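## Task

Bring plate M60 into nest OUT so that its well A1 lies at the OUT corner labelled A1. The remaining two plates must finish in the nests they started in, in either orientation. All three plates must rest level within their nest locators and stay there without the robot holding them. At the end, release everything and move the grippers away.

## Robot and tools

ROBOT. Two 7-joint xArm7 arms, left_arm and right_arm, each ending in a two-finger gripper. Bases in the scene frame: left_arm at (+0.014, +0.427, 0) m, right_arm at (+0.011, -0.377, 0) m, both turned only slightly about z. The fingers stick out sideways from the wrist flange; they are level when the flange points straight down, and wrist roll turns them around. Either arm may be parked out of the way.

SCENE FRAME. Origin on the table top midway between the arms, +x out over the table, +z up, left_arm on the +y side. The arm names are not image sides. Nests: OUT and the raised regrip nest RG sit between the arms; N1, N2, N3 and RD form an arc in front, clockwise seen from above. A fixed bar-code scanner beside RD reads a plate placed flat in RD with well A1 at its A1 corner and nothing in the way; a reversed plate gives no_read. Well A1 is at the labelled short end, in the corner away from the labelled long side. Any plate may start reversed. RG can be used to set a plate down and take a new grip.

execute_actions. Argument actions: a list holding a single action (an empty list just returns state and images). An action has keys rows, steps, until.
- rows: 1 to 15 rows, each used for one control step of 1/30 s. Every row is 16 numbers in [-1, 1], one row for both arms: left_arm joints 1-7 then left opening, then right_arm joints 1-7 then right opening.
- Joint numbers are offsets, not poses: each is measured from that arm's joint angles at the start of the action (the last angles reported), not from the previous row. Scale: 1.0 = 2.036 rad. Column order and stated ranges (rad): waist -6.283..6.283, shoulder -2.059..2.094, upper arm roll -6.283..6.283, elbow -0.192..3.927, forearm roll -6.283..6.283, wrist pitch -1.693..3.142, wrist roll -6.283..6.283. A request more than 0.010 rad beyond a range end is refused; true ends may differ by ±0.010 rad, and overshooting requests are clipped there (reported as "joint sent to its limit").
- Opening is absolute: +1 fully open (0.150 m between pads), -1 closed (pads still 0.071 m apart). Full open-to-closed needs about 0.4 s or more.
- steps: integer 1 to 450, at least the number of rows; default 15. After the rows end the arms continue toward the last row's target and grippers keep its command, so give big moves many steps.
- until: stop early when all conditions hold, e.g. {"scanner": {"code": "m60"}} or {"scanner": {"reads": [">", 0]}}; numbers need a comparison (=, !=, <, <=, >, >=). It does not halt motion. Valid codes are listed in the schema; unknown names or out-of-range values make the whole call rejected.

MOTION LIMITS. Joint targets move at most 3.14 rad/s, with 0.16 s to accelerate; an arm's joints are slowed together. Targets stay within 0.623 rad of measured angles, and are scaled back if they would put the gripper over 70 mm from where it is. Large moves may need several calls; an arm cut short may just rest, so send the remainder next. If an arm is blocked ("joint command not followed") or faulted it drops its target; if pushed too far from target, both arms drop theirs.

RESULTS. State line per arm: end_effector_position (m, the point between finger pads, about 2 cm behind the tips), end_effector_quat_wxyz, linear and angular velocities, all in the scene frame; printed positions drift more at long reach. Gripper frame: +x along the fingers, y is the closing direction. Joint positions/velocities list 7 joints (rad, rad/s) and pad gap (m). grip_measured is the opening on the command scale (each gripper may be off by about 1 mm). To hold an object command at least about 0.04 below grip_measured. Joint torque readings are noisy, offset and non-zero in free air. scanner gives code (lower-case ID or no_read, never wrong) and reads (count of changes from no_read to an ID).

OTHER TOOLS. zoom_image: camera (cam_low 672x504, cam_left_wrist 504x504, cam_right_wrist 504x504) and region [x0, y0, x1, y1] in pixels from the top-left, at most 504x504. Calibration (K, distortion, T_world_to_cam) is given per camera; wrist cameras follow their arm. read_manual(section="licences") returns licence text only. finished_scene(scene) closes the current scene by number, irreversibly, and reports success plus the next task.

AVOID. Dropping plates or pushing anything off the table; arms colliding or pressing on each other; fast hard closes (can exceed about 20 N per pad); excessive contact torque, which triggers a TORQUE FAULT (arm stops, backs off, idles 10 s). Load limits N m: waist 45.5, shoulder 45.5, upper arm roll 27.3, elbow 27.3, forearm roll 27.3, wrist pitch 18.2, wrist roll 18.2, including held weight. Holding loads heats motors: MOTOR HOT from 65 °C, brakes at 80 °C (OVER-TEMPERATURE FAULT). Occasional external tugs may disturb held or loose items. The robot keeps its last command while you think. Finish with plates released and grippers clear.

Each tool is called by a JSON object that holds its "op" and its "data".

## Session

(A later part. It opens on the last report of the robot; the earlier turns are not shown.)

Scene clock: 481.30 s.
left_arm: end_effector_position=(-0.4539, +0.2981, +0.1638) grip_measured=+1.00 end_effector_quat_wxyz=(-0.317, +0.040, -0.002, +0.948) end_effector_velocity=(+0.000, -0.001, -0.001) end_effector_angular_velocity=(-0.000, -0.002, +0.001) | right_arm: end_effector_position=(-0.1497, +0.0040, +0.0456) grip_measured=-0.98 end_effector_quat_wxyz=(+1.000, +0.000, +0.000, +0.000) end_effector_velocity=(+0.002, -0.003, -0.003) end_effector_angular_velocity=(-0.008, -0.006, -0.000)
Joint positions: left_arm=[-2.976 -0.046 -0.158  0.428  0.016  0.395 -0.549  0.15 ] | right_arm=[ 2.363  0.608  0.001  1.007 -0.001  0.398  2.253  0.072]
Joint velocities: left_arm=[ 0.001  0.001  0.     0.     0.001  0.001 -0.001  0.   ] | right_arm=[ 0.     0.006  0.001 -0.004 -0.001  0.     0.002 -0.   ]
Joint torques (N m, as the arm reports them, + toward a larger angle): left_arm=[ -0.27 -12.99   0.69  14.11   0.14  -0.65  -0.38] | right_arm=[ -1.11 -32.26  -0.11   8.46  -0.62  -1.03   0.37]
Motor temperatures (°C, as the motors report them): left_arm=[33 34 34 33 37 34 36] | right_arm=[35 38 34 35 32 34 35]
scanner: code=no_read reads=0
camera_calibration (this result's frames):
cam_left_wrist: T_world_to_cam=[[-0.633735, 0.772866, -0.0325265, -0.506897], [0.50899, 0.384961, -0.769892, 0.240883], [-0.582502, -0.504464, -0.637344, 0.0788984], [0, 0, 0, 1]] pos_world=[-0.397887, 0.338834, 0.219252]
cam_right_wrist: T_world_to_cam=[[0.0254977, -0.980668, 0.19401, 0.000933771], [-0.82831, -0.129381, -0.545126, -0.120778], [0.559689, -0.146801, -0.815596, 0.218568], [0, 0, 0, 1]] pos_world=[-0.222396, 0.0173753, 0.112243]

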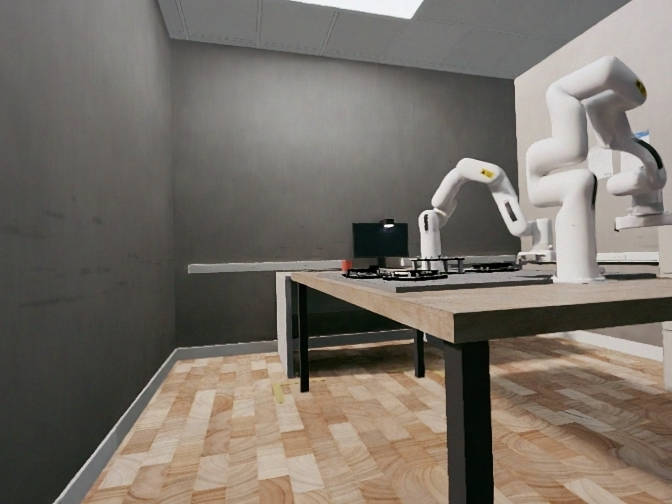

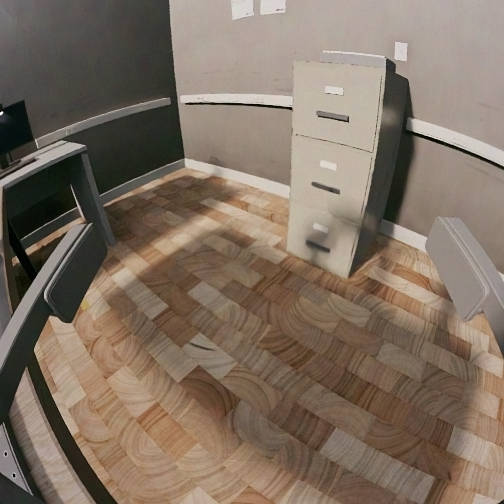

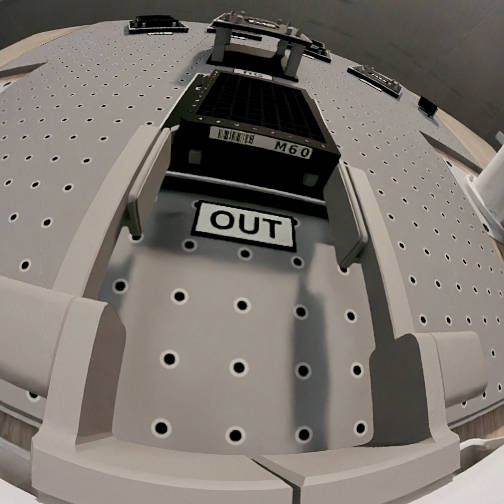

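{"op": "execute_actions", "data": {"actions": [{"rows":[[0,0,0,0,0,0,0,1,-0.004,-0.003,0,-0.006,0,-0.003,-0.004,-1],[0,0,0,0,0,0,0,1,-0.008,-0.006,0,-0.012,0,-0.006,-0.008,-1],[0,0,0,0,0,0,0,1,-0.010,-0.0073,0,-0.015,0,-0.0077,-0.010,-1],[0,0,0,0,0,0,0,1,-0.0115,-0.0084,0,-0.0172,0,-0.0088,-0.0115,-1],[0,0,0,0,0,0,0,1,-0.013,-0.0095,0,-0.0195,0,-0.010,-0.013,-1],[0,0,0,0,0,0,0,1,-0.0145,-0.0106,0,-0.0217,0,-0.0111,-0.0145,-1]],"steps":16}]}}

Scene clock: 492.50 s.
left_arm: end_effector_position=(-0.4539, +0.2981, +0.1638) grip_measured=+1.00 end_effector_quat_wxyz=(-0.317, +0.040, -0.002, +0.948) end_effector_velocity=(+0.000, +0.000, -0.000) end_effector_angular_velocity=(-0.000, -0.000, -0.001) | right_arm: end_effector_position=(-0.1319, +0.0041, +0.0456) grip_measured=-0.98 end_effector_quat_wxyz=(+1.000, +0.000, +0.001, +0.001) end_effector_velocity=(+0.002, -0.000, -0.000) end_effector_angular_velocity=(-0.000, +0.000, -0.004)
Joint positions: left_arm=[-2.976 -0.046 -0.158  0.428  0.016  0.395 -0.549  0.15 ] | right_arm=[ 2.333  0.586  0.001  0.963 -0.001  0.376  2.223  0.072]
Joint velocities: left_arm=[-0.     0.    -0.    -0.001  0.    -0.     0.     0.   ] | right_arm=[-0.002 -0.    -0.001 -0.002  0.001 -0.002 -0.     0.   ]
Joint torques (N m, as the arm reports them, + toward a larger angle): left_arm=[ -0.7  -12.72   0.37  14.07  -0.05  -0.61  -0.45] | right_arm=[ -0.23 -31.39   0.03   8.12  -0.88  -0.97   0.32]
Motor temperatures (°C, as the motors report them): left_arm=[33 34 34 33 37 34 36] | right_arm=[35 38 34 35 32 34 35]
scanner: code=no_read reads=0
camera_calibration (this result's frames):
cam_left_wrist: T_world_to_cam=[[-0.633735, 0.772866, -0.0325264, -0.506897], [0.50899, 0.384961, -0.769892, 0.240883], [-0.582502, -0.504464, -0.637344, 0.0788984], [0, 0, 0, 1]] pos_world=[-0.397887, 0.338834, 0.219252]
cam_right_wrist: T_world_to_cam=[[0.026103, -0.980648, 0.194032, 0.000660426], [-0.82834, -0.129876, -0.544964, -0.106096], [0.559617, -0.146499, -0.8157, 0.208565], [0, 0, 0, 1]] pos_world=[-0.204617, 0.017423, 0.11218]

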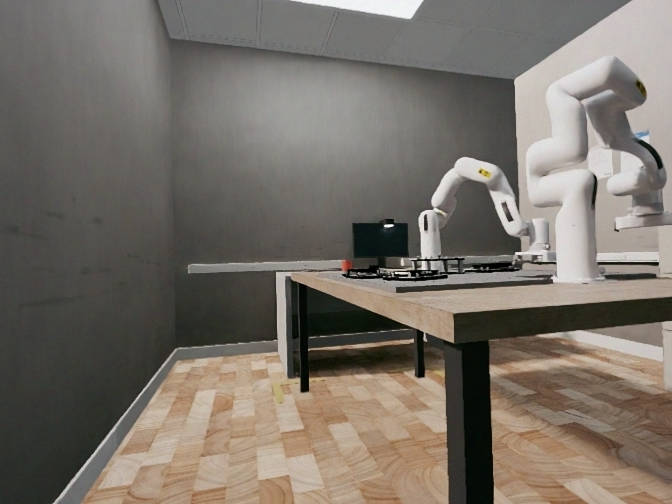

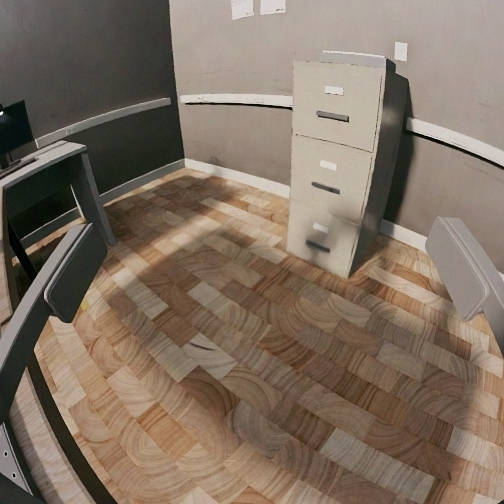

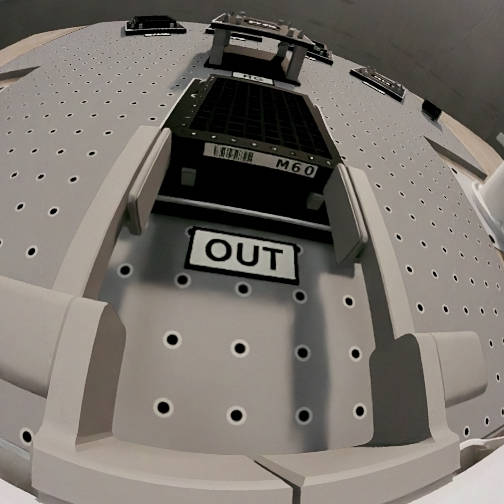

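{"op": "execute_actions", "data": {"actions": [{"rows":[[0,0,0,0,0,0,0,1,-0.0016,-0.0012,0,-0.0024,0,-0.0012,-0.0016,-1],[0,0,0,0,0,0,0,1,-0.0032,-0.0024,0,-0.0048,0,-0.0025,-0.0032,-1],[0,0,0,0,0,0,0,1,-0.0048,-0.0035,0,-0.0072,0,-0.0037,-0.0048,-1],[0,0,0,0,0,0,0,1,-0.0064,-0.0047,0,-0.0096,0,-0.0049,-0.0064,-1]],"steps":14}]}}

{"op": "zoom_image", "data": {"camera": "cam_right_wrist", "region": [120, 60, 400, 260]}}

Scene clock: 500.07 s.
left_arm: end_effector_position=(-0.4539, +0.2981, +0.1638) grip_measured=+1.00 end_effector_quat_wxyz=(-0.317, +0.040, -0.002, +0.948) end_effector_velocity=(+0.000, -0.001, -0.000) end_effector_angular_velocity=(+0.000, -0.001, +0.002) | right_arm: end_effector_position=(-0.1245, +0.0039, +0.0456) grip_measured=-0.98 end_effector_quat_wxyz=(+1.000, +0.001, +0.001, +0.001) end_effector_velocity=(+0.001, +0.000, +0.000) end_effector_angular_velocity=(-0.000, -0.001, -0.000)
Joint positions: left_arm=[-2.976 -0.046 -0.158  0.428  0.016  0.395 -0.549  0.15 ] | right_arm=[ 2.321  0.576  0.002  0.944 -0.001  0.366  2.21   0.072]
Joint velocities: left_arm=[ 0.001  0.001  0.    -0.001  0.    -0.001 -0.001  0.   ] | right_arm=[-0.001 -0.001 -0.001 -0.001 -0.    -0.    -0.001  0.   ]
Joint torques (N m, as the arm reports them, + toward a larger angle): left_arm=[ -0.25 -13.24   0.57  14.3    0.26  -0.79  -0.41] | right_arm=[ -1.36 -30.4   -1.6    7.26  -0.91  -0.8    0.27]
Motor temperatures (°C, as the motors report them): left_arm=[33 34 34 33 37 34 36] | right_arm=[35 38 34 35 32 34 35]
scanner: code=no_read reads=0
camera_calibration (this result's frames):
cam_left_wrist: T_world_to_cam=[[-0.633735, 0.772866, -0.0325264, -0.506897], [0.50899, 0.384961, -0.769893, 0.240883], [-0.582502, -0.504464, -0.637344, 0.0788984], [0, 0, 0, 1]] pos_world=[-0.397887, 0.338834, 0.219252]
cam_right_wrist: T_world_to_cam=[[0.0270424, -0.980683, 0.193726, 0.000355464], [-0.828607, -0.130397, -0.544433, -0.100062], [0.559178, -0.1458, -0.816127, 0.204414], [0, 0, 0, 1]] pos_world=[-0.197225, 0.0171043, 0.112282]

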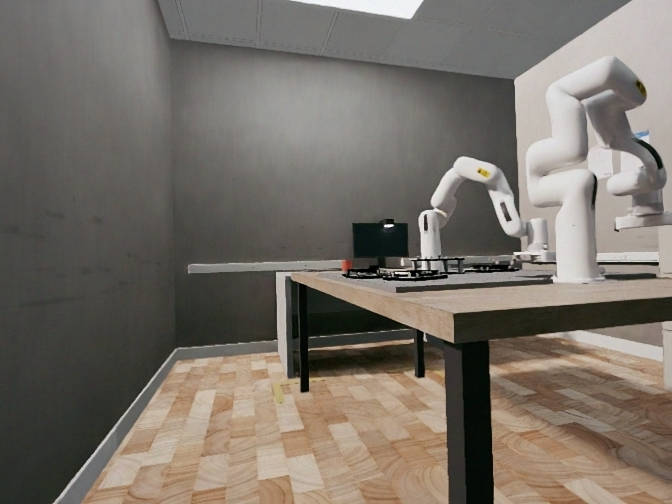

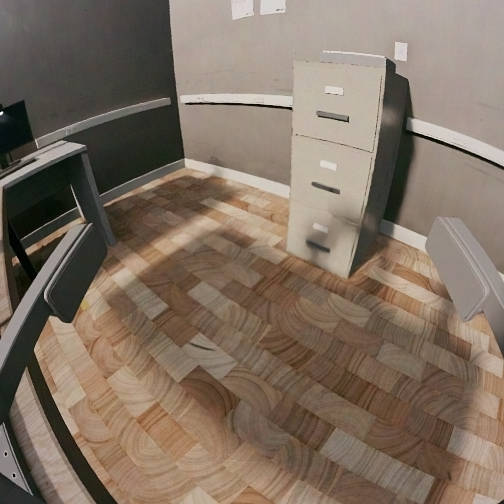

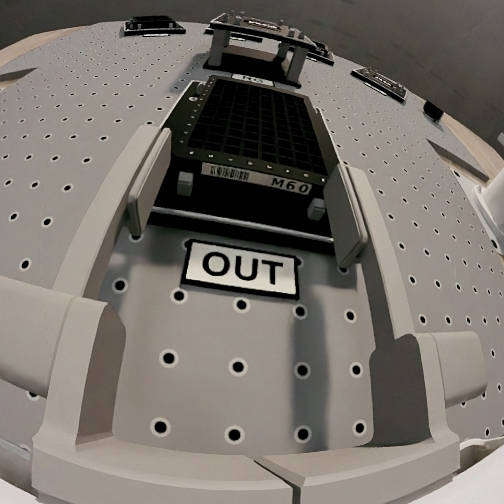

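Region (120, 60, 400, 260) of cam_right_wrist's 504x504 image, scaled by 1.800, with more detail than that image has; it fills the top 360 rows of this view, and the rest is white.

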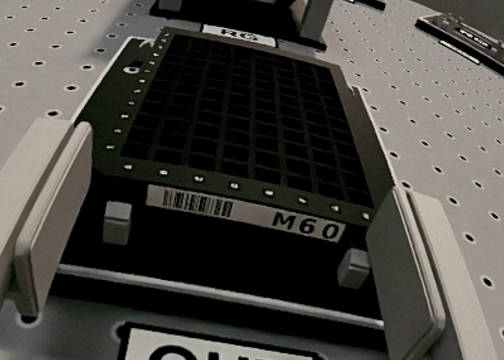

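{"op": "execute_actions", "data": {"actions": [{"rows":[[0,0,0,0,0,0,0,1,0.008,0,0,0.01,0,0.01,0.008,-1],[0,0,0,0,0,0,0,1,0.012,-0.03,0,0.014,0,0.044,0.012,-1],[0,0,0,0,0,0,0,1,0.012,-0.12,0,0.0,0,0.12,0.012,1]],"steps":24}]}}

{"op": "zoom_image", "data": {"camera": "cam_right_wrist", "region": [100, 100, 400, 400]}}

{"op": "zoom_image", "data": {"camera": "cam_low", "region": [340, 245, 540, 290]}}

Scene clock: 506.60 s.
left_arm: end_effector_position=(-0.4539, +0.2981, +0.1638) grip_measured=+1.00 end_effector_quat_wxyz=(-0.317, +0.040, -0.002, +0.948) end_effector_velocity=(-0.001, +0.001, +0.001) end_effector_angular_velocity=(-0.000, +0.002, -0.001) | right_arm: end_effector_position=(-0.1374, +0.0017, +0.1441) grip_measured=+1.00 end_effector_quat_wxyz=(+1.000, +0.000, +0.000, +0.001) end_effector_velocity=(-0.001, +0.001, +0.003) end_effector_angular_velocity=(+0.006, +0.004, +0.003)
Joint positions: left_arm=[-2.976 -0.046 -0.158  0.428  0.016  0.395 -0.549  0.15 ] | right_arm=[ 2.345  0.333  0.002  0.944 -0.001  0.61   2.235  0.15 ]
Joint velocities: left_arm=[-0.001 -0.001 -0.001  0.001  0.     0.    -0.001  0.   ] | right_arm=[-0.001 -0.005  0.001  0.002 -0.002  0.    -0.001  0.   ]
Joint torques (N m, as the arm reports them, + toward a larger angle): left_arm=[ -0.18 -12.59   0.5   13.87   0.33  -0.69  -0.39] | right_arm=[ -0.95 -28.1    0.07   9.87  -0.97  -1.05   0.37]
Motor temperatures (°C, as the motors report them): left_arm=[33 34 34 33 37 34 36] | right_arm=[35 39 34 35 32 34 35]
scanner: code=no_read reads=0
camera_calibration (this result's frames):
cam_left_wrist: T_world_to_cam=[[-0.633735, 0.772866, -0.0325264, -0.506897], [0.50899, 0.384961, -0.769893, 0.240883], [-0.582502, -0.504464, -0.637344, 0.0788984], [0, 0, 0, 1]] pos_world=[-0.397887, 0.338834, 0.219252]
cam_right_wrist: T_world_to_cam=[[0.0268345, -0.980608, 0.194135, -0.0206181], [-0.828014, -0.130611, -0.545284, -0.0571732], [0.560065, -0.146114, -0.815462, 0.291645], [0, 0, 0, 1]] pos_world=[-0.210127, 0.0149277, 0.210653]

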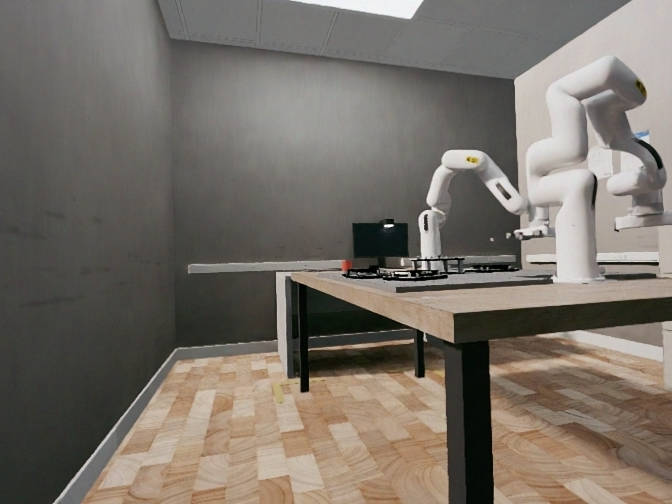

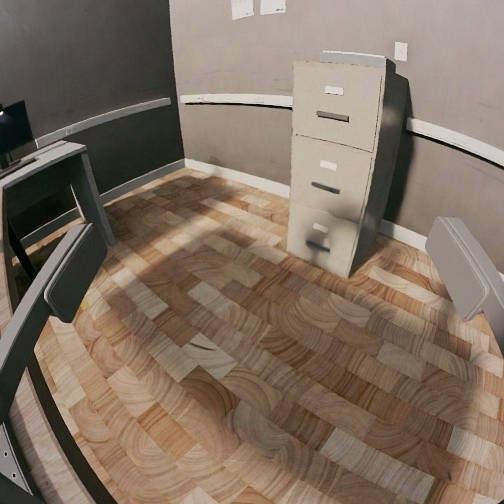

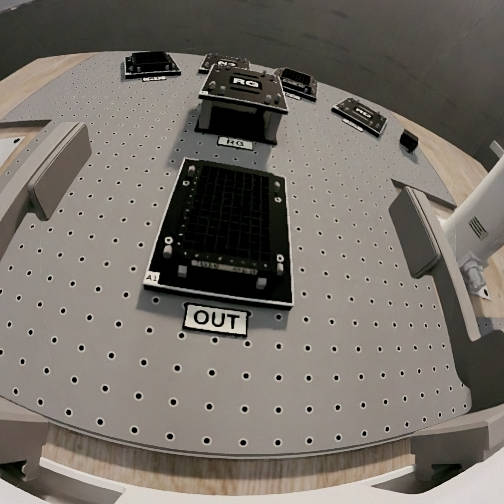

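Region (100, 100, 400, 400) of cam_right_wrist's 504x504 image, scaled by 1.680, with more detail than that image has.

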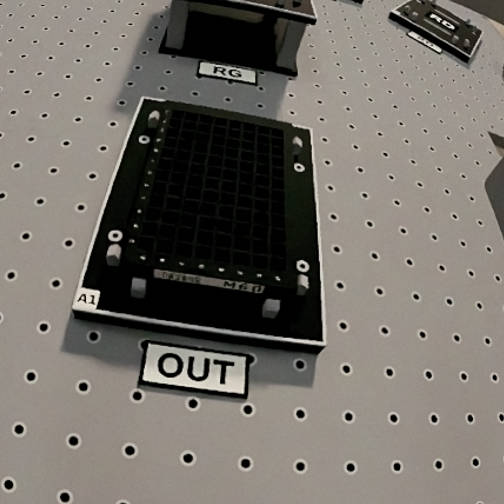

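Region (340, 245, 540, 290) of cam_low's 672x504 image, scaled by 2.520, with more detail than that image has; it fills the top 113 rows of this view, and the rest is white.

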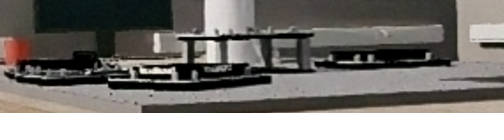

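Seated flat. Other plates appear untouched.

{"op": "finished_scene", "data": {"scene": 1}}

The scene is finished: the task was done.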